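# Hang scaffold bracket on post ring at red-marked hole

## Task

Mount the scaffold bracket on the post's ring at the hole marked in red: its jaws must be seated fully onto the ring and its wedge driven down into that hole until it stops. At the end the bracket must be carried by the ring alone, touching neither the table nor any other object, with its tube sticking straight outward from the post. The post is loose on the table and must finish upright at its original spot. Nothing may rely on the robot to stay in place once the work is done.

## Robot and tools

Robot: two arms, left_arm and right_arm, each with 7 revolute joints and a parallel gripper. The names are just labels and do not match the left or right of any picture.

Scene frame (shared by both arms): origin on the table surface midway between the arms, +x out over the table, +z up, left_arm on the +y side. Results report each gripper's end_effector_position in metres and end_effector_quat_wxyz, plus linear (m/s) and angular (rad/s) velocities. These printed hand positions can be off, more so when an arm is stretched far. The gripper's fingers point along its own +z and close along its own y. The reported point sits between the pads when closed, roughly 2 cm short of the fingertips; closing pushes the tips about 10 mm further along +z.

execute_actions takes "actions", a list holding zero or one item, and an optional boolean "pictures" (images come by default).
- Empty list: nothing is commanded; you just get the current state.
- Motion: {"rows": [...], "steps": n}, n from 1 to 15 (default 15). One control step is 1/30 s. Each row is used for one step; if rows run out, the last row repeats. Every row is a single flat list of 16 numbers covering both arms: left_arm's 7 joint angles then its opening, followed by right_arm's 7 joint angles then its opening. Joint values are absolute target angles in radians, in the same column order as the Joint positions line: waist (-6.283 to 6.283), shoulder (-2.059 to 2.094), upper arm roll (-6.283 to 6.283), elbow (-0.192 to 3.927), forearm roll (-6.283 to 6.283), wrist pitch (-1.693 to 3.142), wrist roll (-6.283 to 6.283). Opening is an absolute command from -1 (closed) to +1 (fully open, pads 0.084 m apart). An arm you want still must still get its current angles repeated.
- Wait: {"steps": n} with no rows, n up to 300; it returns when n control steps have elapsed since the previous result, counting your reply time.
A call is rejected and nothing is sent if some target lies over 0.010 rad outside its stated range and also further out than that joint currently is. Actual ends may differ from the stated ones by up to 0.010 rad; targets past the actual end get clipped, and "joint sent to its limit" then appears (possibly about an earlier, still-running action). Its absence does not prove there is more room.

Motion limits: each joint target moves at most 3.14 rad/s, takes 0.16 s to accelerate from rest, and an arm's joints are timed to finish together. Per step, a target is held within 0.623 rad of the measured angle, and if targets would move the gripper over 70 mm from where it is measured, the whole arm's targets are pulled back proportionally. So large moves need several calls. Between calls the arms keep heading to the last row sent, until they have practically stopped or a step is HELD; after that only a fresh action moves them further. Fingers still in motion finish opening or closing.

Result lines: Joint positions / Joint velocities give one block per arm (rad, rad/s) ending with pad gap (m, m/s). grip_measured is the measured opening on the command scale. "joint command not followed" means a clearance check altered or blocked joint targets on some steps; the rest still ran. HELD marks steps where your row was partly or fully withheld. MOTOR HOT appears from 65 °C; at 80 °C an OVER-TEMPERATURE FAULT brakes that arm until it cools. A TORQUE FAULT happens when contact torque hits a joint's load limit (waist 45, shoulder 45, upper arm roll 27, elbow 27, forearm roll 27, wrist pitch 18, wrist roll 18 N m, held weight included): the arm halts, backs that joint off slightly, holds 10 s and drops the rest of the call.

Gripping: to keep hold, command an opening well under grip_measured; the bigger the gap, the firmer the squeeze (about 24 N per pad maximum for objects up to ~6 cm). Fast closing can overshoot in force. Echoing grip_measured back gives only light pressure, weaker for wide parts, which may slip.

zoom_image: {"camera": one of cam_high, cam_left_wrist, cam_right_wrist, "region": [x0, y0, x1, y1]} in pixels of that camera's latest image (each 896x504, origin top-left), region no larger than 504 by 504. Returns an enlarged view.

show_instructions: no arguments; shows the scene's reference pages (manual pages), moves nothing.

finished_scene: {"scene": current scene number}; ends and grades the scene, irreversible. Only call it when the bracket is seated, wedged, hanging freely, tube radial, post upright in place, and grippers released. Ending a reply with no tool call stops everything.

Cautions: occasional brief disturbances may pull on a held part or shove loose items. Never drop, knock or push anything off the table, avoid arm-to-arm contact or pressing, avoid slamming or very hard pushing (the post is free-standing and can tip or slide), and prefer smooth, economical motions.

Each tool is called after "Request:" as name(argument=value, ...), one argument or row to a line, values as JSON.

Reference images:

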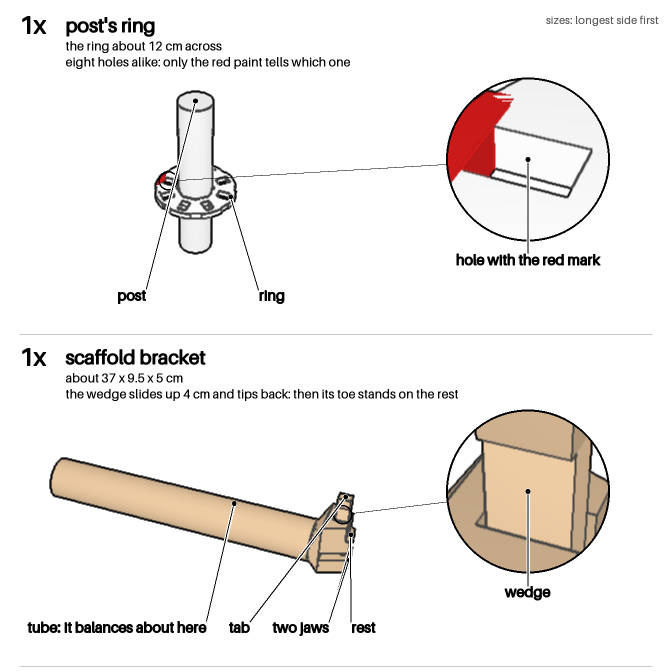

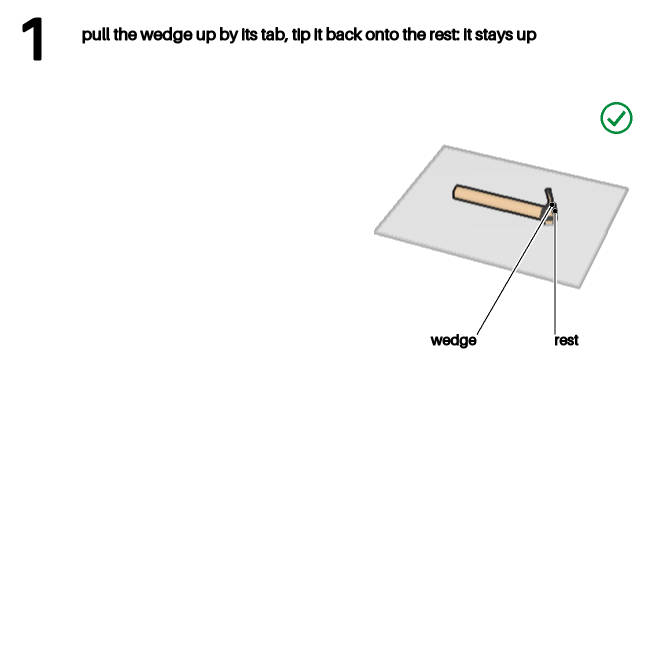

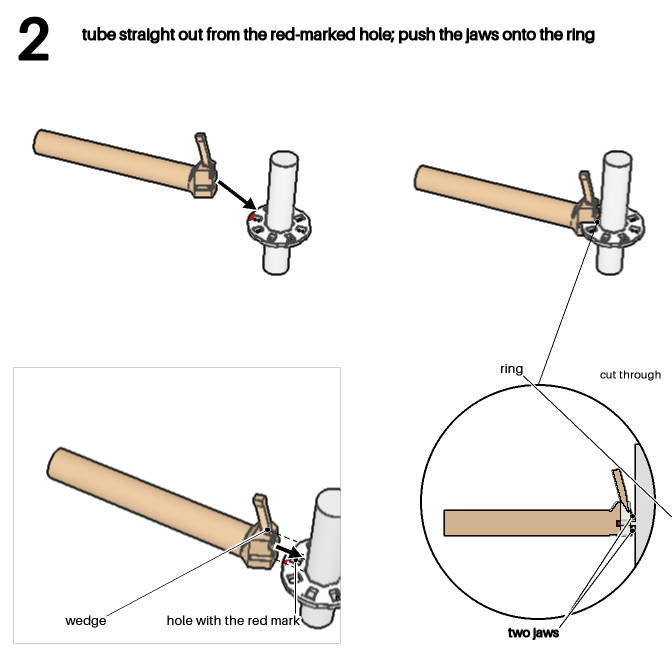

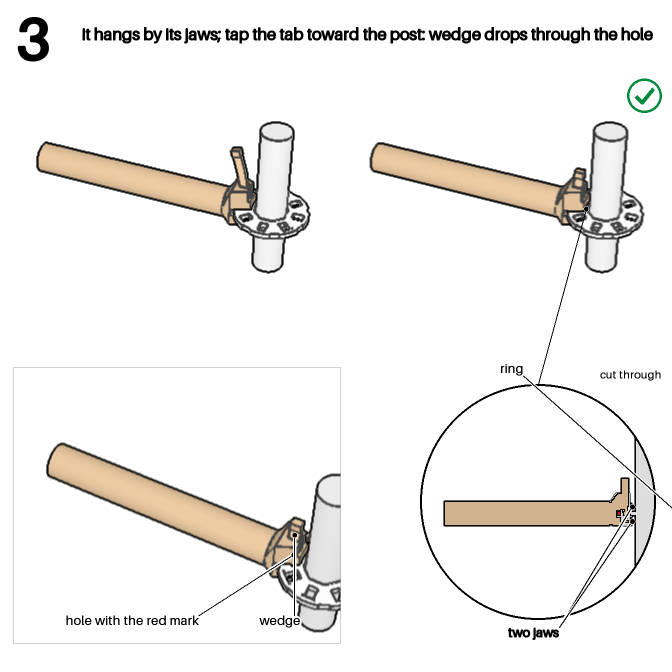

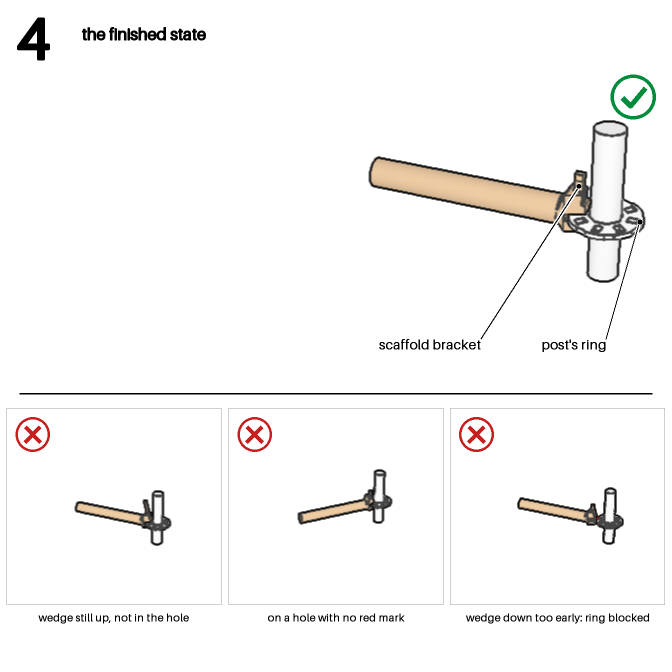

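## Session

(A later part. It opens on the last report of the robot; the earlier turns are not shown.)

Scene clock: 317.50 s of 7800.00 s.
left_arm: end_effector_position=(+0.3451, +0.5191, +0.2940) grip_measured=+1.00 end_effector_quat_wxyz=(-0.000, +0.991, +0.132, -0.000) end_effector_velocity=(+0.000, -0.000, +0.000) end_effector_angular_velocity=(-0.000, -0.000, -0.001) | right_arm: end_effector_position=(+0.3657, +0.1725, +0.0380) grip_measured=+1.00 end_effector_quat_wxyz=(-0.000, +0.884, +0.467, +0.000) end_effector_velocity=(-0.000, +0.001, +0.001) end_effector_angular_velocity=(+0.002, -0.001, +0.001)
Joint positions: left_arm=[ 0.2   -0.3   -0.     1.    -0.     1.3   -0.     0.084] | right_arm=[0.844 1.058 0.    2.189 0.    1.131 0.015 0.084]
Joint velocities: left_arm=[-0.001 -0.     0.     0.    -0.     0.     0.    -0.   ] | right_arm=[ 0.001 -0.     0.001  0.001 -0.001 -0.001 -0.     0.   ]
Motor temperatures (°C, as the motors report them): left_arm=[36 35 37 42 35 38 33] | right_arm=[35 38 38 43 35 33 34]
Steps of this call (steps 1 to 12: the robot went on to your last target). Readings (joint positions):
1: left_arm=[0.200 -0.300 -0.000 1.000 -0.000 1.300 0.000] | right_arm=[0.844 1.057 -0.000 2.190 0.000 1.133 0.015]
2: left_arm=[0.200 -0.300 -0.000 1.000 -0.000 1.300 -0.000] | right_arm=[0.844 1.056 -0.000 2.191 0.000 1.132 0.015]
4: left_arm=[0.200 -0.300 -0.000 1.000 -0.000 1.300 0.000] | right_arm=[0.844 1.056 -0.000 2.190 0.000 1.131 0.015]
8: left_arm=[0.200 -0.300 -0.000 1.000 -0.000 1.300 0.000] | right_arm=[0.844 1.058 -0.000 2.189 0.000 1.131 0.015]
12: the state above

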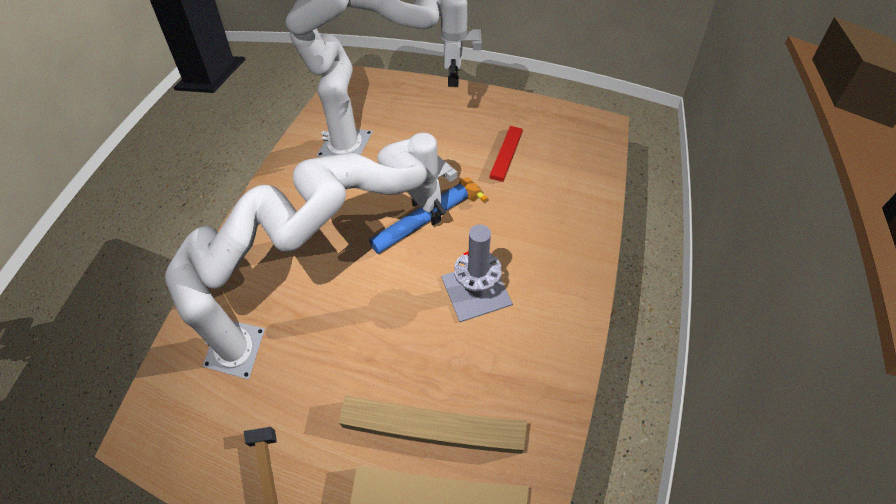

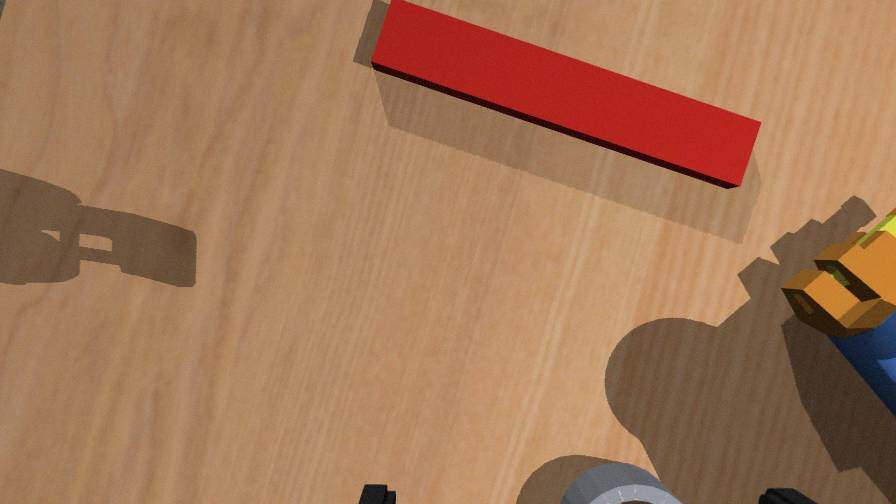

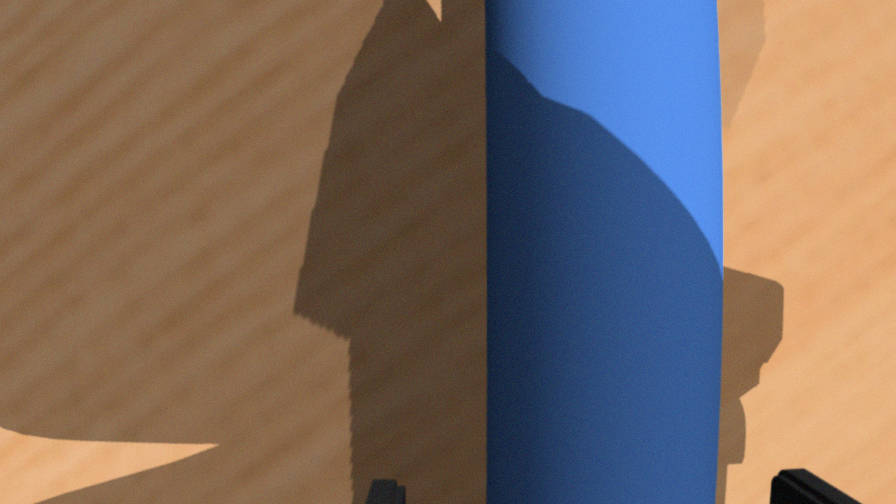

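Request:
execute_actions(
  actions=[
    {"rows": [[0.2, -0.3, 0.0, 1.0, 0.0, 1.3, 0.0, 1, 0.842, 1.061, 0.0, 2.188, 0.0, 1.127, 0.015, 0.9],[0.2, -0.3, 0.0, 1.0, 0.0, 1.3, 0.0, 1, 0.842, 1.0635, 0.0, 2.188, 0.0, 1.1245, 0.015, 0.8],[0.2, -0.3, 0.0, 1.0, 0.0, 1.3, 0.0, 1, 0.842, 1.0635, 0.0, 2.188, 0.0, 1.1245, 0.015, 0.7],[0.2, -0.3, 0.0, 1.0, 0.0, 1.3, 0.0, 1, 0.842, 1.0635, 0.0, 2.188, 0.0, 1.1245, 0.015, 0.6],[0.2, -0.3, 0.0, 1.0, 0.0, 1.3, 0.0, 1, 0.842, 1.0635, 0.0, 2.188, 0.0, 1.1245, 0.015, 0.5],[0.2, -0.3, 0.0, 1.0, 0.0, 1.3, 0.0, 1, 0.842, 1.0635, 0.0, 2.188, 0.0, 1.1245, 0.015, 0.4],[0.2, -0.3, 0.0, 1.0, 0.0, 1.3, 0.0, 1, 0.842, 1.0635, 0.0, 2.188, 0.0, 1.1245, 0.015, 0.33],[0.2, -0.3, 0.0, 1.0, 0.0, 1.3, 0.0, 1, 0.842, 1.0635, 0.0, 2.188, 0.0, 1.1245, 0.015, 0.26],[0.2, -0.3, 0.0, 1.0, 0.0, 1.3, 0.0, 1, 0.842, 1.0635, 0.0, 2.188, 0.0, 1.1245, 0.015, 0.2],[0.2, -0.3, 0.0, 1.0, 0.0, 1.3, 0.0, 1, 0.842, 1.0635, 0.0, 2.188, 0.0, 1.1245, 0.015, 0.14],[0.2, -0.3, 0.0, 1.0, 0.0, 1.3, 0.0, 1, 0.842, 1.0635, 0.0, 2.188, 0.0, 1.1245, 0.015, 0.08],[0.2, -0.3, 0.0, 1.0, 0.0, 1.3, 0.0, 1, 0.842, 1.0635, 0.0, 2.188, 0.0, 1.1245, 0.015, 0.0],[0.2, -0.3, 0.0, 1.0, 0.0, 1.3, 0.0, 1, 0.842, 1.0635, 0.0, 2.188, 0.0, 1.1245, 0.015, -0.1],[0.2, -0.3, 0.0, 1.0, 0.0, 1.3, 0.0, 1, 0.842, 1.0635, 0.0, 2.188, 0.0, 1.1245, 0.015, -0.2],[0.2, -0.3, 0.0, 1.0, 0.0, 1.3, 0.0, 1, 0.842, 1.0635, 0.0, 2.188, 0.0, 1.1245, 0.015, -0.3]], "steps": 15},
  ],
  pictures=false,
)

Request:
execute_actions(
  actions=[
    {"rows": [[0.2, -0.3, 0.0, 1.0, 0.0, 1.3, 0.0, 1, 0.842, 1.0635, 0.0, 2.188, 0.0, 1.1245, 0.015, -1]], "steps": 15},
  ],
)

Scene clock: 350.00 s of 7800.00 s.
left_arm: end_effector_position=(+0.3451, +0.5191, +0.2940) grip_measured=+1.00 end_effector_quat_wxyz=(-0.000, +0.991, +0.132, -0.000) end_effector_velocity=(+0.000, -0.000, +0.000) end_effector_angular_velocity=(-0.000, -0.001, -0.001) | right_arm: end_effector_position=(+0.3664, +0.1719, +0.0342) grip_measured=+0.13 end_effector_quat_wxyz=(-0.000, +0.885, +0.466, -0.000) end_effector_velocity=(+0.001, -0.001, -0.001) end_effector_angular_velocity=(-0.001, -0.000, -0.002)
Joint positions: left_arm=[ 0.2   -0.3   -0.     1.    -0.     1.3    0.     0.084] | right_arm=[0.842 1.063 0.    2.188 0.    1.125 0.015 0.05 ]
Joint velocities: left_arm=[-0.001  0.    -0.     0.001 -0.     0.     0.    -0.   ] | right_arm=[-0.002  0.002 -0.     0.001 -0.001 -0.     0.001 -0.   ]
Motor temperatures (°C, as the motors report them): left_arm=[36 35 37 42 35 38 33] | right_arm=[35 38 38 43 35 33 34]
Steps of this call (steps 1 to 15: the robot went on to your last target; steps 16 to 90: nothing new was sent; then 29.00 s passed at rest; steps 91 to 105: all 15 steps of this action). Readings (joint positions):
91: left_arm=[0.200 -0.300 0.000 1.000 -0.000 1.300 0.000] | right_arm=[0.844 1.058 0.000 2.189 -0.000 1.131 0.015]
92: left_arm=[0.200 -0.300 -0.000 1.000 0.000 1.300 0.000] | right_arm=[0.844 1.059 0.000 2.189 0.000 1.130 0.015]
94: left_arm=[0.200 -0.300 0.000 1.000 -0.000 1.300 -0.000] | right_arm=[0.843 1.061 0.000 2.189 0.000 1.127 0.015]
98: left_arm=[0.200 -0.300 -0.000 1.000 0.000 1.300 -0.000] | right_arm=[0.842 1.064 -0.000 2.187 -0.000 1.125 0.015]
105: the state above

Scene clock: 350.50 s of 7800.00 s.
left_arm: end_effector_position=(+0.3451, +0.5191, +0.2940) grip_measured=+1.00 end_effector_quat_wxyz=(-0.000, +0.991, +0.132, -0.000) end_effector_velocity=(+0.000, -0.001, +0.000) end_effector_angular_velocity=(+0.000, -0.001, -0.002) | right_arm: end_effector_position=(+0.3665, +0.1719, +0.0341) grip_measured=+0.13 end_effector_quat_wxyz=(-0.000, +0.885, +0.466, -0.000) end_effector_velocity=(-0.000, +0.000, -0.000) end_effector_angular_velocity=(-0.000, +0.000, -0.001)
Joint positions: left_arm=[ 0.2   -0.3    0.     1.     0.     1.3    0.     0.084] | right_arm=[0.842 1.063 0.    2.188 0.    1.125 0.015 0.05 ]
Joint velocities: left_arm=[-0.001 -0.    -0.001  0.001 -0.    -0.     0.     0.   ] | right_arm=[ 0.     0.    -0.     0.     0.    -0.     0.001  0.   ]
Motor temperatures (°C, as the motors report them): left_arm=[36 35 37 42 35 38 33] | right_arm=[35 38 38 43 35 33 34]
Steps of this call (steps 1 to 15: all 15 steps of this action). Readings (joint positions):
1: left_arm=[0.200 -0.300 -0.000 1.000 -0.000 1.300 -0.000] | right_arm=[0.842 1.063 0.000 2.188 0.000 1.125 0.015]
2: left_arm=[0.200 -0.300 0.000 1.000 0.000 1.300 -0.000] | right_arm=[0.842 1.063 0.000 2.188 0.000 1.125 0.015]
4: left_arm=[0.200 -0.300 -0.000 1.000 0.000 1.300 -0.000] | right_arm=[0.842 1.063 0.000 2.188 0.000 1.125 0.015]
8: left_arm=[0.200 -0.300 -0.000 1.000 -0.000 1.300 0.000] | right_arm=[0.842 1.063 0.000 2.188 0.000 1.125 0.015]
15: the state above

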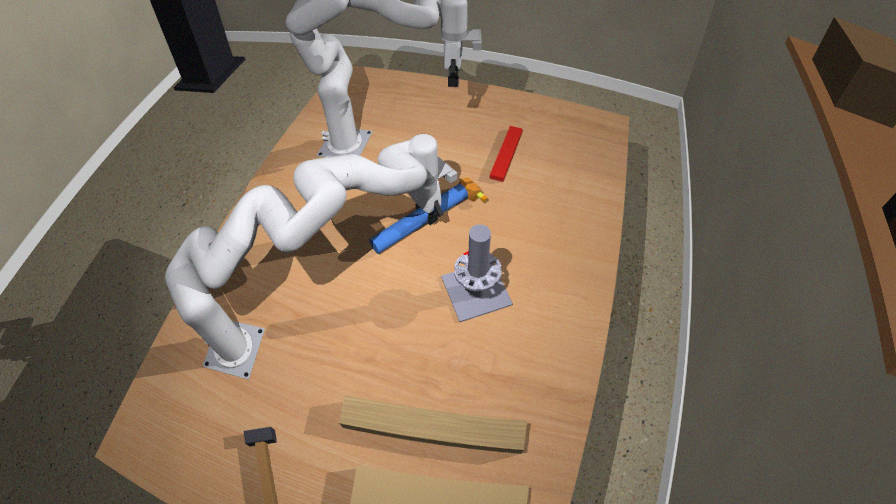

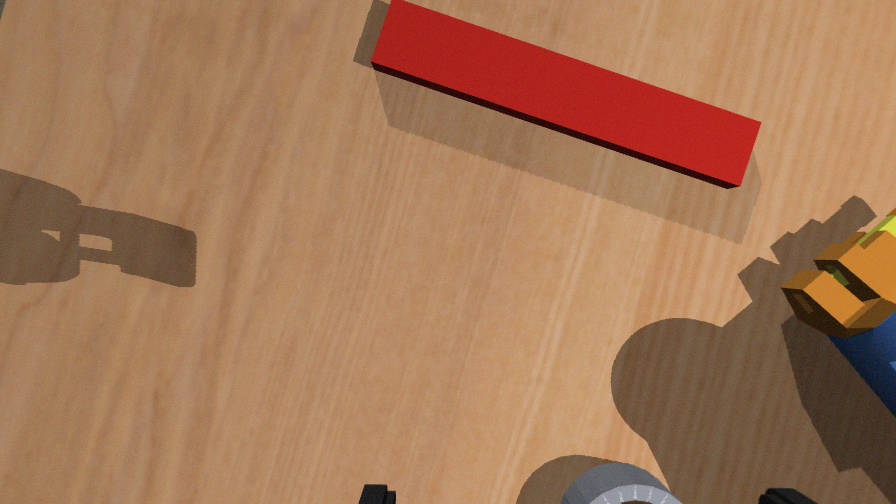

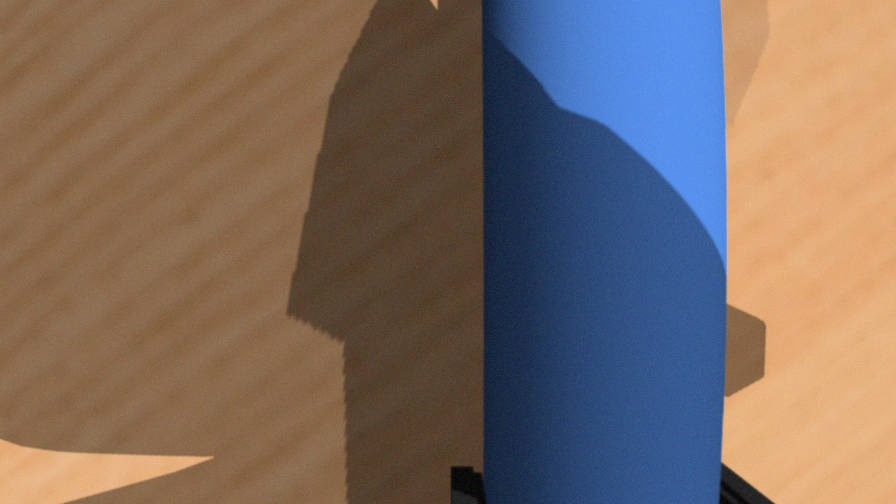

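Request:
execute_actions(
  actions=[
    {"rows": [[0.2, -0.3, 0.0, 1.0, 0.0, 1.3, 0.0, 1, 0.842, 1.061, 0.0, 2.189, 0.0, 1.128, 0.015, -1],[0.2, -0.3, 0.0, 1.0, 0.0, 1.3, 0.0, 1, 0.842, 1.058, 0.0, 2.191, 0.0, 1.133, 0.015, -1],[0.2, -0.3, 0.0, 1.0, 0.0, 1.3, 0.0, 1, 0.842, 1.054, 0.0, 2.194, 0.0, 1.140, 0.015, -1],[0.2, -0.3, 0.0, 1.0, 0.0, 1.3, 0.0, 1, 0.842, 1.050, 0.0, 2.197, 0.0, 1.147, 0.015, -1],[0.2, -0.3, 0.0, 1.0, 0.0, 1.3, 0.0, 1, 0.842, 1.046, 0.0, 2.200, 0.0, 1.154, 0.015, -1],[0.2, -0.3, 0.0, 1.0, 0.0, 1.3, 0.0, 1, 0.842, 1.042, 0.0, 2.203, 0.0, 1.161, 0.015, -1],[0.2, -0.3, 0.0, 1.0, 0.0, 1.3, 0.0, 1, 0.842, 1.038, 0.0, 2.206, 0.0, 1.168, 0.015, -1],[0.2, -0.3, 0.0, 1.0, 0.0, 1.3, 0.0, 1, 0.842, 1.034, 0.0, 2.209, 0.0, 1.175, 0.015, -1],[0.2, -0.3, 0.0, 1.0, 0.0, 1.3, 0.0, 1, 0.842, 1.030, 0.0, 2.212, 0.0, 1.182, 0.015, -1],[0.2, -0.3, 0.0, 1.0, 0.0, 1.3, 0.0, 1, 0.842, 1.026, 0.0, 2.215, 0.0, 1.189, 0.015, -1],[0.2, -0.3, 0.0, 1.0, 0.0, 1.3, 0.0, 1, 0.842, 1.022, 0.0, 2.218, 0.0, 1.196, 0.015, -1],[0.2, -0.3, 0.0, 1.0, 0.0, 1.3, 0.0, 1, 0.842, 1.018, 0.0, 2.221, 0.0, 1.203, 0.015, -1],[0.2, -0.3, 0.0, 1.0, 0.0, 1.3, 0.0, 1, 0.842, 1.014, 0.0, 2.224, 0.0, 1.210, 0.015, -1],[0.2, -0.3, 0.0, 1.0, 0.0, 1.3, 0.0, 1, 0.842, 1.009, 0.0, 2.227, 0.0, 1.218, 0.015, -1],[0.2, -0.3, 0.0, 1.0, 0.0, 1.3, 0.0, 1, 0.842, 1.005, 0.0, 2.230, 0.0, 1.225, 0.015, -1]], "steps": 15},
  ],
  pictures=false,
)

Request:
execute_actions(
  actions=[
    {"steps": 15},
  ],
)

Scene clock: 373.47 s of 7800.00 s.
left_arm: end_effector_position=(+0.3451, +0.5191, +0.2940) grip_measured=+1.00 end_effector_quat_wxyz=(-0.000, +0.991, +0.132, -0.000) end_effector_velocity=(-0.000, +0.000, -0.000) end_effector_angular_velocity=(-0.001, +0.001, -0.000) | right_arm: end_effector_position=(+0.3678, +0.1717, +0.0733) grip_measured=+0.13 end_effector_quat_wxyz=(+0.000, +0.885, +0.465, +0.000) end_effector_velocity=(-0.008, +0.002, +0.111) end_effector_angular_velocity=(+0.004, +0.007, +0.011)
Joint positions: left_arm=[ 0.2   -0.3    0.     1.     0.     1.3    0.     0.084] | right_arm=[ 0.841  1.019 -0.001  2.221 -0.     1.202  0.015  0.05 ]
Joint velocities: left_arm=[-0.     0.     0.001 -0.001 -0.     0.     0.001 -0.   ] | right_arm=[ 0.005 -0.13   0.008  0.087  0.002  0.217 -0.002  0.   ]
Motor temperatures (°C, as the motors report them): left_arm=[36 35 37 42 35 38 33] | right_arm=[35 38 38 43 35 33 34]
Steps of this call (steps 1 to 15: the robot went on to your last target; steps 16 to 90: nothing new was sent; then 19.47 s passed at rest; steps 91 to 105: all 15 steps of this action). Readings (joint positions):
91: left_arm=[0.200 -0.300 -0.000 1.000 0.000 1.300 0.000] | right_arm=[0.842 1.063 0.000 2.188 0.000 1.125 0.015]
92: left_arm=[0.200 -0.300 0.000 1.000 0.000 1.300 -0.000] | right_arm=[0.842 1.063 0.000 2.188 0.000 1.125 0.015]
94: left_arm=[0.200 -0.300 -0.000 1.000 -0.000 1.300 0.000] | right_arm=[0.842 1.062 -0.001 2.189 -0.000 1.130 0.015]
98: left_arm=[0.200 -0.300 -0.000 1.000 -0.000 1.300 0.000] | right_arm=[0.840 1.052 -0.002 2.195 -0.001 1.155 0.015]
105: the state above

Scene clock: 373.97 s of 7800.00 s.
left_arm: end_effector_position=(+0.3451, +0.5191, +0.2940) grip_measured=+1.00 end_effector_quat_wxyz=(-0.000, +0.991, +0.132, +0.000) end_effector_velocity=(-0.000, +0.000, -0.000) end_effector_angular_velocity=(+0.000, +0.000, +0.001) | right_arm: end_effector_position=(+0.3668, +0.1715, +0.0847) grip_measured=+0.13 end_effector_quat_wxyz=(+0.000, +0.885, +0.466, -0.000) end_effector_velocity=(-0.001, -0.000, -0.001) end_effector_angular_velocity=(-0.002, +0.002, +0.002)
Joint positions: left_arm=[ 0.2   -0.3   -0.     1.     0.     1.3    0.     0.084] | right_arm=[ 0.842  1.005 -0.     2.23  -0.     1.225  0.015  0.05 ]
Joint velocities: left_arm=[ 0.001  0.    -0.    -0.     0.     0.    -0.    -0.   ] | right_arm=[ 0.     0.     0.    -0.001  0.001  0.001 -0.001  0.   ]
Motor temperatures (°C, as the motors report them): left_arm=[36 35 37 42 35 38 33] | right_arm=[35 39 38 43 35 33 34]
Steps of this call (steps 1 to 15: the robot went on to your last target). Readings (joint positions):
1: left_arm=[0.200 -0.300 -0.000 1.000 0.000 1.300 -0.000] | right_arm=[0.842 1.014 -0.000 2.223 -0.000 1.209 0.015]
2: left_arm=[0.200 -0.300 -0.000 1.000 0.000 1.300 -0.000] | right_arm=[0.842 1.011 -0.000 2.226 -0.000 1.214 0.015]
4: left_arm=[0.200 -0.300 -0.000 1.000 -0.000 1.300 0.000] | right_arm=[0.842 1.007 -0.000 2.229 -0.000 1.220 0.015]
8: left_arm=[0.200 -0.300 0.000 1.000 0.000 1.300 -0.000] | right_arm=[0.842 1.006 -0.000 2.229 -0.000 1.224 0.015]
15: the state above

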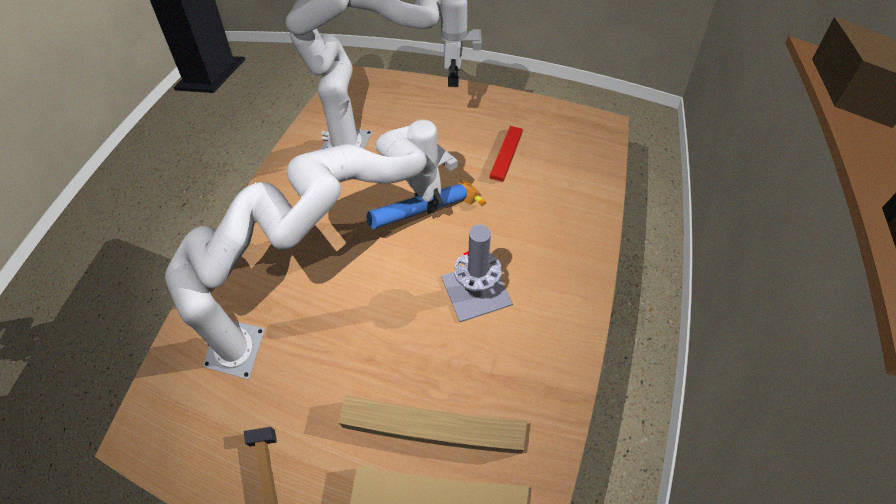

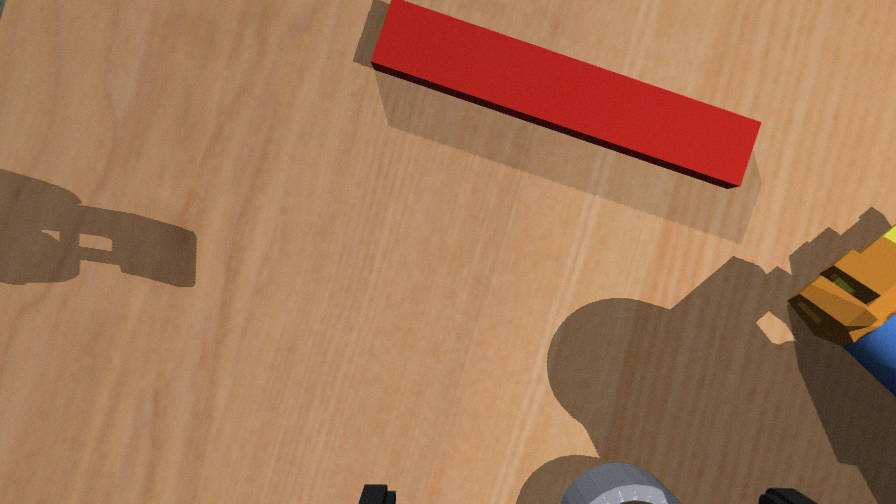

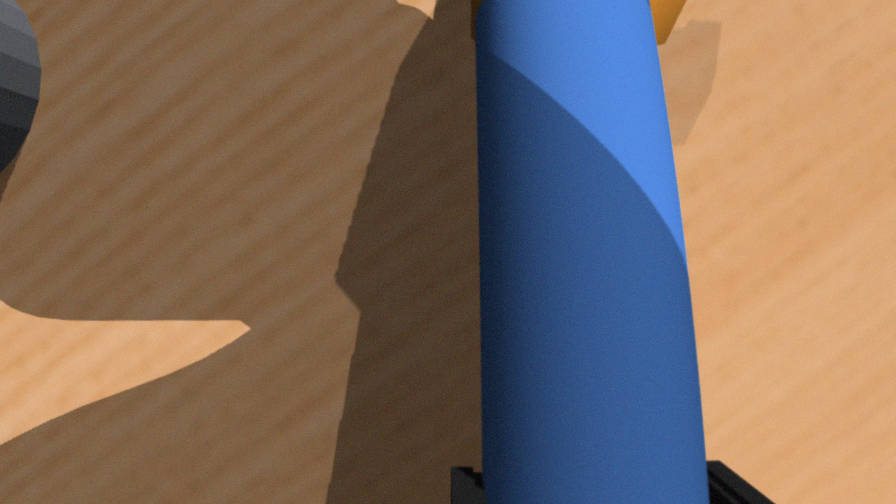

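Request:
execute_actions(
  actions=[
    {"rows": [[0.2, -0.3, 0.0, 1.0, 0.0, 1.3, 0.0, 1, 0.842, 1.009, 0.0, 2.227, 0.0, 1.218, 0.015, -1],[0.2, -0.3, 0.0, 1.0, 0.0, 1.3, 0.0, 1, 0.842, 1.014, 0.0, 2.224, 0.0, 1.210, 0.015, -1],[0.2, -0.3, 0.0, 1.0, 0.0, 1.3, 0.0, 1, 0.842, 1.018, 0.0, 2.221, 0.0, 1.203, 0.015, -1],[0.2, -0.3, 0.0, 1.0, 0.0, 1.3, 0.0, 1, 0.842, 1.022, 0.0, 2.218, 0.0, 1.196, 0.015, -1],[0.2, -0.3, 0.0, 1.0, 0.0, 1.3, 0.0, 1, 0.842, 1.026, 0.0, 2.215, 0.0, 1.189, 0.015, -1],[0.2, -0.3, 0.0, 1.0, 0.0, 1.3, 0.0, 1, 0.842, 1.030, 0.0, 2.212, 0.0, 1.182, 0.015, -1],[0.2, -0.3, 0.0, 1.0, 0.0, 1.3, 0.0, 1, 0.842, 1.034, 0.0, 2.209, 0.0, 1.175, 0.015, -1],[0.2, -0.3, 0.0, 1.0, 0.0, 1.3, 0.0, 1, 0.842, 1.038, 0.0, 2.206, 0.0, 1.168, 0.015, -1],[0.2, -0.3, 0.0, 1.0, 0.0, 1.3, 0.0, 1, 0.842, 1.042, 0.0, 2.203, 0.0, 1.161, 0.015, -1],[0.2, -0.3, 0.0, 1.0, 0.0, 1.3, 0.0, 1, 0.842, 1.046, 0.0, 2.200, 0.0, 1.154, 0.015, -1],[0.2, -0.3, 0.0, 1.0, 0.0, 1.3, 0.0, 1, 0.842, 1.050, 0.0, 2.197, 0.0, 1.147, 0.015, -1],[0.2, -0.3, 0.0, 1.0, 0.0, 1.3, 0.0, 1, 0.842, 1.054, 0.0, 2.194, 0.0, 1.140, 0.015, -1],[0.2, -0.3, 0.0, 1.0, 0.0, 1.3, 0.0, 1, 0.842, 1.057, 0.0, 2.191, 0.0, 1.134, 0.015, -1],[0.2, -0.3, 0.0, 1.0, 0.0, 1.3, 0.0, 1, 0.842, 1.059, 0.0, 2.189, 0.0, 1.130, 0.015, -1],[0.2, -0.3, 0.0, 1.0, 0.0, 1.3, 0.0, 1, 0.842, 1.061, 0.0, 2.188, 0.0, 1.127, 0.015, -1]], "steps": 15},
  ],
  pictures=false,
)

Request:
execute_actions(
  actions=[
    {"steps": 12},
  ],
)

Scene clock: 494.47 s of 7800.00 s.
left_arm: end_effector_position=(+0.3451, +0.5191, +0.2940) grip_measured=+1.00 end_effector_quat_wxyz=(-0.000, +0.991, +0.132, -0.000) end_effector_velocity=(-0.000, -0.000, -0.000) end_effector_angular_velocity=(-0.000, +0.000, -0.001) | right_arm: end_effector_position=(+0.3665, +0.1713, +0.0421) grip_measured=+0.13 end_effector_quat_wxyz=(+0.001, +0.885, +0.466, -0.001) end_effector_velocity=(-0.002, -0.004, -0.086) end_effector_angular_velocity=(-0.006, +0.002, -0.001)
Joint positions: left_arm=[ 0.2   -0.3   -0.     1.     0.     1.3    0.     0.084] | right_arm=[0.842 1.053 0.    2.194 0.    1.143 0.015 0.05 ]
Joint velocities: left_arm=[-0.    -0.    -0.001 -0.001 -0.    -0.     0.001 -0.   ] | right_arm=[-0.001  0.094 -0.    -0.077 -0.001 -0.164  0.001 -0.   ]
Motor temperatures (°C, as the motors report them): left_arm=[36 35 37 43 35 38 33] | right_arm=[35 41 38 47 35 33 34]
Steps of this call (steps 1 to 15: the robot went on to your last target; steps 16 to 90: nothing new was sent; then 117.00 s passed at rest; steps 91 to 105: all 15 steps of this action). Readings (joint positions):
91: left_arm=[0.200 -0.300 -0.000 1.000 0.000 1.300 0.000] | right_arm=[0.842 1.005 -0.000 2.230 -0.000 1.225 0.015]
92: left_arm=[0.200 -0.300 0.000 1.000 0.000 1.300 -0.000] | right_arm=[0.842 1.005 0.000 2.229 0.000 1.223 0.015]
94: left_arm=[0.200 -0.300 0.000 1.000 -0.000 1.300 0.000] | right_arm=[0.842 1.009 0.000 2.227 0.000 1.215 0.015]
98: left_arm=[0.200 -0.300 -0.000 1.000 0.000 1.300 -0.000] | right_arm=[0.842 1.023 0.000 2.217 0.000 1.189 0.015]
105: the state above

Scene clock: 494.87 s of 7800.00 s.
left_arm: end_effector_position=(+0.3451, +0.5191, +0.2940) grip_measured=+1.00 end_effector_quat_wxyz=(-0.000, +0.991, +0.132, -0.000) end_effector_velocity=(+0.000, +0.000, +0.001) end_effector_angular_velocity=(+0.001, -0.002, +0.000) | right_arm: end_effector_position=(+0.3669, +0.1719, +0.0364) grip_measured=+0.13 end_effector_quat_wxyz=(-0.000, +0.885, +0.466, +0.000) end_effector_velocity=(-0.001, +0.000, -0.001) end_effector_angular_velocity=(-0.001, -0.000, +0.002)
Joint positions: left_arm=[ 0.2   -0.3    0.     1.     0.     1.3   -0.     0.084] | right_arm=[0.842 1.06  0.    2.189 0.    1.128 0.015 0.05 ]
Joint velocities: left_arm=[-0.    -0.     0.     0.002  0.    -0.    -0.    -0.   ] | right_arm=[ 0.001  0.     0.    -0.001 -0.001 -0.001 -0.     0.   ]
Motor temperatures (°C, as the motors report them): left_arm=[36 35 37 43 35 38 33] | right_arm=[35 41 38 47 35 33 34]
Steps of this call (steps 1 to 12: the robot went on to your last target). Readings (joint positions):
1: left_arm=[0.200 -0.300 -0.000 1.000 0.000 1.300 -0.000] | right_arm=[0.842 1.056 0.000 2.191 0.000 1.138 0.015]
2: left_arm=[0.200 -0.300 0.000 1.000 -0.000 1.300 0.000] | right_arm=[0.842 1.059 0.000 2.190 0.000 1.134 0.015]
4: left_arm=[0.200 -0.300 -0.000 1.000 -0.000 1.300 -0.000] | right_arm=[0.842 1.060 0.000 2.189 0.000 1.131 0.015]
8: left_arm=[0.200 -0.300 0.000 1.000 0.000 1.300 -0.000] | right_arm=[0.842 1.060 0.000 2.189 0.000 1.128 0.015]
12: the state above

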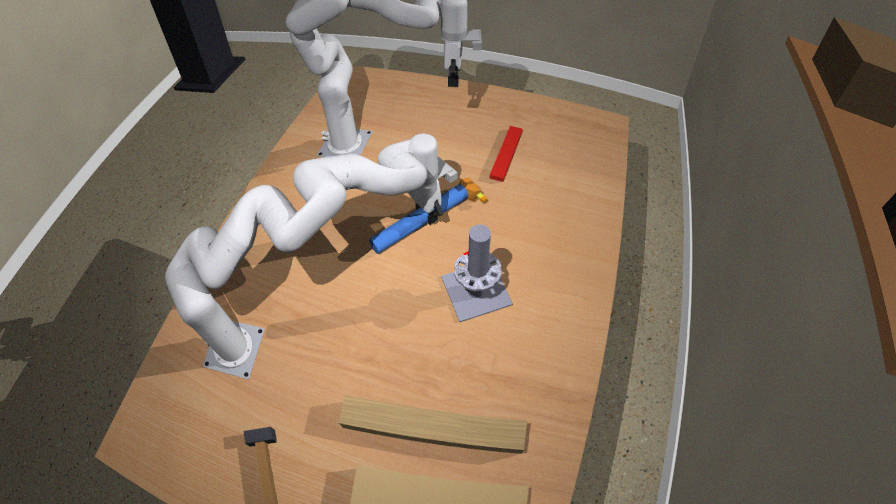

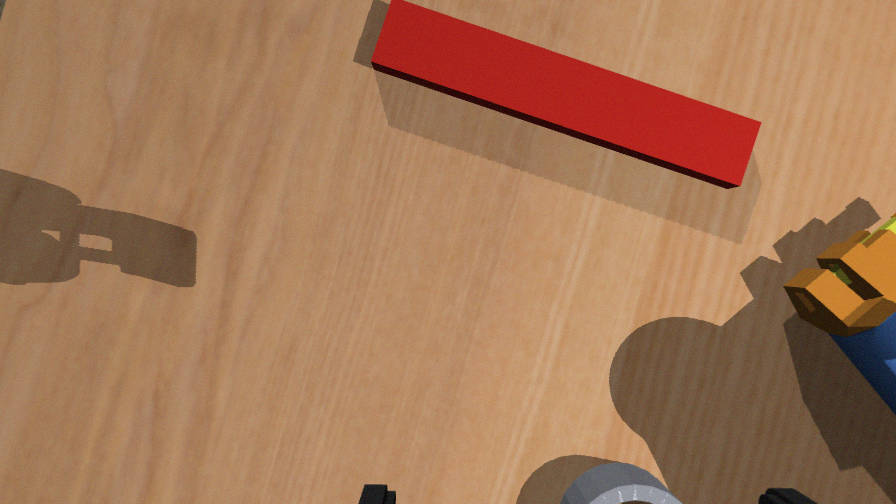

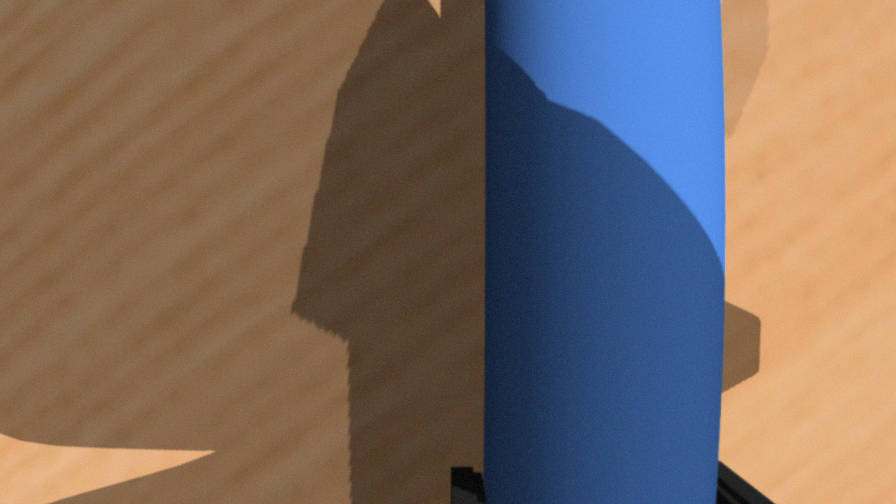

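Request:
execute_actions(
  actions=[
    {"rows": [[0.2, -0.3, 0.0, 1.0, 0.0, 1.3, 0.0, 1, 0.842, 1.061, 0.0, 2.188, 0.0, 1.127, 0.015, 0.3],[0.2, -0.3, 0.0, 1.0, 0.0, 1.3, 0.0, 1, 0.842, 1.061, 0.0, 2.188, 0.0, 1.127, 0.015, 0.6],[0.2, -0.3, 0.0, 1.0, 0.0, 1.3, 0.0, 1, 0.842, 1.061, 0.0, 2.188, 0.0, 1.127, 0.015, 1],[0.2, -0.3, 0.0, 1.0, 0.0, 1.3, 0.0, 1, 0.842, 1.061, 0.0, 2.188, 0.0, 1.127, 0.015, 1],[0.2, -0.3, 0.0, 1.0, 0.0, 1.3, 0.0, 1, 0.842, 1.061, 0.0, 2.188, 0.0, 1.127, 0.015, 1],[0.2, -0.3, 0.0, 1.0, 0.0, 1.3, 0.0, 1, 0.842, 1.061, 0.0, 2.188, 0.0, 1.127, 0.015, 1],[0.2, -0.3, 0.0, 1.0, 0.0, 1.3, 0.0, 1, 0.842, 1.061, 0.0, 2.188, 0.0, 1.127, 0.015, 1],[0.2, -0.3, 0.0, 1.0, 0.0, 1.3, 0.0, 1, 0.842, 1.061, 0.0, 2.188, 0.0, 1.127, 0.015, 1],[0.2, -0.3, 0.0, 1.0, 0.0, 1.3, 0.0, 1, 0.842, 0.87, 0.0, 2.206, 0.0, 1.336, 0.015, 1]], "steps": 15},
  ],
  pictures=false,
)

Request:
execute_actions(
  actions=[
    {"rows": [[0.2, -0.3, 0.0, 1.0, 0.0, 1.3, 0.0, 1, 0.842, 0.87, 0.0, 2.206, 0.0, 1.336, 0.015, 1],[0.2, -0.3, 0.0, 1.0, 0.0, 1.3, 0.0, 1, 0.842, 0.87, 0.0, 2.206, 0.0, 1.336, 0.015, 1],[0.2, -0.3, 0.0, 1.0, 0.0, 1.3, 0.0, 1, 0.842, 0.87, 0.0, 2.206, 0.0, 1.336, 0.015, 1],[0.2, -0.3, 0.0, 1.0, 0.0, 1.3, 0.0, 1, 0.6, -0.2, 0.0, 1.2, 0.0, 1.4, 0.0, 1]], "steps": 15},
  ],
  pictures=false,
)

Scene clock: 519.40 s of 7800.00 s.
left_arm: end_effector_position=(+0.3451, +0.5191, +0.2940) grip_measured=+1.00 end_effector_quat_wxyz=(-0.000, +0.991, +0.132, -0.000) end_effector_velocity=(-0.000, -0.000, -0.001) end_effector_angular_velocity=(-0.001, +0.002, +0.000) | right_arm: end_effector_position=(+0.3641, +0.1675, +0.1045) grip_measured=+1.00 end_effector_quat_wxyz=(-0.000, +0.885, +0.466, +0.000) end_effector_velocity=(+0.003, +0.001, +0.540) end_effector_angular_velocity=(+0.208, -0.140, +0.001)
Joint positions: left_arm=[ 0.2   -0.3    0.     1.     0.     1.3   -0.     0.084] | right_arm=[ 0.842  0.956 -0.     2.199 -0.     1.242  0.015  0.084]
Joint velocities: left_arm=[-0.001  0.     0.001 -0.002 -0.    -0.     0.     0.   ] | right_arm=[-0.001 -0.749 -0.001  0.164 -0.001  0.663 -0.002  0.   ]
Motor temperatures (°C, as the motors report them): left_arm=[36 35 37 43 35 38 33] | right_arm=[35 40 38 45 35 33 34]
Steps of this call (steps 1 to 30: the robot went on to your last target; steps 31 to 90: nothing new was sent; then 21.03 s passed at rest; steps 91 to 105: all 15 steps of this action). Readings (joint positions):
91: left_arm=[0.200 -0.300 -0.000 1.000 0.000 1.300 -0.000] | right_arm=[0.842 1.061 0.000 2.188 0.000 1.127 0.015]
92: left_arm=[0.200 -0.300 0.000 1.000 0.000 1.300 -0.000] | right_arm=[0.842 1.061 -0.000 2.188 -0.000 1.127 0.015]
94: left_arm=[0.200 -0.300 -0.000 1.000 0.000 1.300 0.000] | right_arm=[0.842 1.062 -0.000 2.188 -0.000 1.126 0.015]
98: left_arm=[0.200 -0.300 -0.000 1.000 0.000 1.300 0.000] | right_arm=[0.842 1.062 -0.000 2.188 -0.000 1.127 0.015]
105: the state above

Scene clock: 519.90 s of 7800.00 s.
left_arm: end_effector_position=(+0.3451, +0.5191, +0.2940) grip_measured=+1.00 end_effector_quat_wxyz=(-0.000, +0.991, +0.132, -0.000) end_effector_velocity=(+0.000, -0.000, +0.000) end_effector_angular_velocity=(+0.000, +0.000, -0.002) | right_arm: end_effector_position=(+0.3743, +0.0551, +0.2294) grip_measured=+1.00 end_effector_quat_wxyz=(+0.008, +0.909, +0.417, -0.017) end_effector_velocity=(-0.060, -0.346, +0.234) end_effector_angular_velocity=(-0.068, +0.062, -0.272)
Joint positions: left_arm=[ 0.2   -0.3   -0.     1.    -0.     1.3   -0.     0.084] | right_arm=[ 0.727  0.531 -0.001  1.851 -0.     1.358  0.008  0.084]
Joint velocities: left_arm=[-0.001  0.    -0.     0.     0.     0.     0.001  0.   ] | right_arm=[-0.292 -1.237  0.002 -1.235  0.     0.095 -0.019  0.   ]
Motor temperatures (°C, as the motors report them): left_arm=[36 35 37 43 35 38 33] | right_arm=[35 40 38 45 35 33 34]
Steps of this call (steps 1 to 15: all 15 steps of this action). Readings (joint positions):
1: left_arm=[0.200 -0.300 0.000 1.000 0.000 1.300 0.000] | right_arm=[0.842 0.932 -0.000 2.203 0.000 1.265 0.015]
2: left_arm=[0.200 -0.300 0.000 1.000 -0.000 1.300 0.000] | right_arm=[0.842 0.910 -0.000 2.206 0.000 1.286 0.015]
4: left_arm=[0.200 -0.300 -0.000 1.000 -0.000 1.300 -0.000] | right_arm=[0.842 0.881 -0.000 2.211 0.000 1.313 0.015]
8: left_arm=[0.200 -0.300 -0.000 1.000 0.000 1.300 0.000] | right_arm=[0.815 0.805 0.004 2.119 0.000 1.332 0.013]
15: the state above

Request:
execute_actions(
  actions=[
    {"rows": [[-0.513, 0.080, 0.0, 1.008, 0.0, 0.928, -1.419, 1, 0.6, -0.2, 0.0, 1.2, 0.0, 1.4, 0.0, 1]], "steps": 15},
  ],
  pictures=false,
)

Request:
execute_actions(
  actions=[
    {"steps": 35},
  ],
)

Scene clock: 535.43 s of 7800.00 s.
left_arm: end_effector_position=(+0.4060, +0.3681, +0.2257) grip_measured=+1.00 end_effector_quat_wxyz=(-0.000, +0.987, +0.160, -0.000) end_effector_velocity=(+0.050, -0.372, -0.153) end_effector_angular_velocity=(+0.001, -0.000, +0.489) | right_arm: end_effector_position=(+0.2888, -0.1275, +0.3313) grip_measured=+1.00 end_effector_quat_wxyz=(-0.000, +0.932, +0.363, -0.000) end_effector_velocity=(+0.000, -0.000, -0.000) end_effector_angular_velocity=(-0.001, -0.000, -0.003)
Joint positions: left_arm=[-0.175 -0.096 -0.001  1.004 -0.     1.1   -0.434  0.084] | right_arm=[ 0.6   -0.2    0.     1.2   -0.     1.4    0.     0.084]
Joint velocities: left_arm=[-0.827  0.43   0.001  0.01   0.    -0.419 -1.316 -0.   ] | right_arm=[-0.001  0.001  0.     0.    -0.001  0.     0.002  0.   ]
Motor temperatures (°C, as the motors report them): left_arm=[36 35 37 43 35 38 33] | right_arm=[35 39 38 45 35 33 34]
Steps of this call (steps 1 to 45: the robot went on to your last target; steps 46 to 110: nothing new was sent; then 11.37 s passed at rest; steps 111 to 125: all 15 steps of this action). Readings (joint positions):
111: left_arm=[0.200 -0.300 0.000 1.000 0.000 1.300 -0.000] | right_arm=[0.600 -0.200 0.000 1.200 0.000 1.400 0.000]
112: left_arm=[0.196 -0.298 0.001 1.000 0.000 1.297 -0.005] | right_arm=[0.600 -0.200 0.000 1.200 0.000 1.400 0.000]
114: left_arm=[0.159 -0.276 0.006 1.003 0.001 1.272 -0.046] | right_arm=[0.600 -0.200 0.000 1.200 -0.000 1.400 0.000]
118: left_arm=[0.030 -0.202 -0.000 1.002 -0.000 1.204 -0.172] | right_arm=[0.600 -0.200 -0.000 1.200 -0.000 1.400 0.000]
125: the state above

Scene clock: 536.60 s of 7800.00 s.
left_arm: end_effector_position=(+0.3939, +0.2123, +0.1602) grip_measured=+1.00 end_effector_quat_wxyz=(+0.000, +0.885, +0.466, +0.000) end_effector_velocity=(+0.000, -0.001, +0.000) end_effector_angular_velocity=(-0.001, -0.001, -0.000) | right_arm: end_effector_position=(+0.2888, -0.1275, +0.3313) grip_measured=+1.00 end_effector_quat_wxyz=(-0.000, +0.932, +0.363, -0.000) end_effector_velocity=(+0.000, -0.000, +0.000) end_effector_angular_velocity=(-0.001, -0.002, +0.002)
Joint positions: left_arm=[-0.513  0.08   0.     1.008  0.     0.928 -1.419  0.084] | right_arm=[ 0.6   -0.2   -0.     1.2    0.     1.4   -0.     0.084]
Joint velocities: left_arm=[-0.001  0.001 -0.001  0.001 -0.    -0.    -0.001  0.   ] | right_arm=[ 0.    -0.     0.    -0.    -0.002 -0.    -0.001 -0.   ]
Motor temperatures (°C, as the motors report them): left_arm=[36 35 37 43 35 38 33] | right_arm=[35 39 38 45 35 33 34]
Steps of this call (steps 1 to 35: the robot went on to your last target). Readings (joint positions):
1: left_arm=[-0.202 -0.081 -0.001 1.004 -0.000 1.087 -0.479] | right_arm=[0.600 -0.200 0.000 1.200 -0.000 1.400 0.000]
2: left_arm=[-0.229 -0.067 -0.001 1.005 -0.000 1.073 -0.527] | right_arm=[0.600 -0.200 0.000 1.200 0.000 1.400 0.000]
4: left_arm=[-0.281 -0.040 -0.001 1.005 -0.000 1.046 -0.632] | right_arm=[0.600 -0.200 -0.000 1.200 0.000 1.400 0.000]
8: left_arm=[-0.378 0.010 -0.001 1.006 -0.000 0.997 -0.894] | right_arm=[0.600 -0.200 -0.000 1.200 0.000 1.400 0.000]
35: the state above

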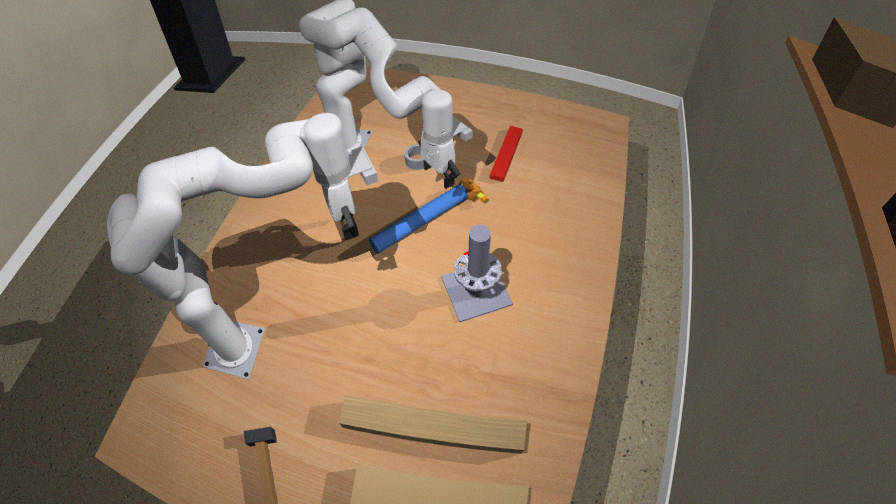

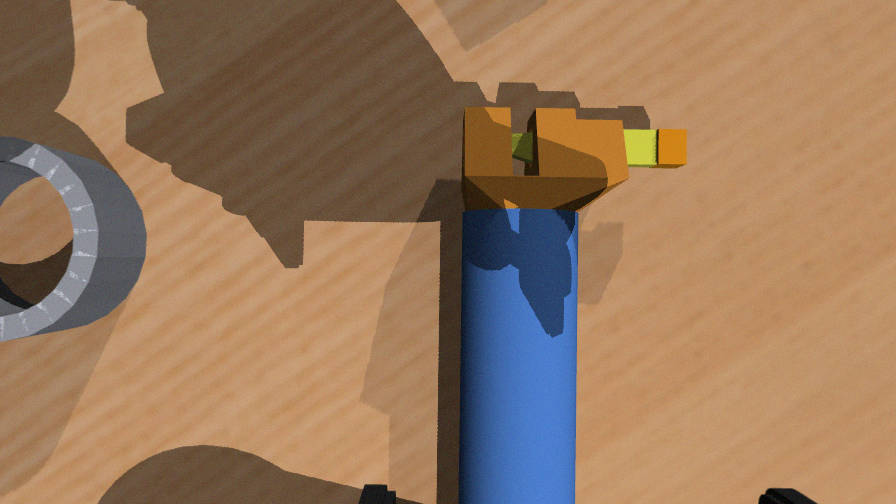

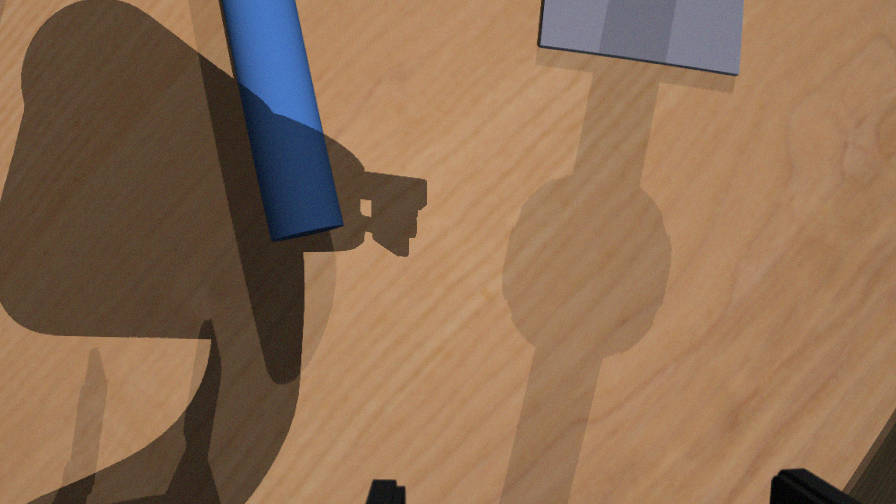

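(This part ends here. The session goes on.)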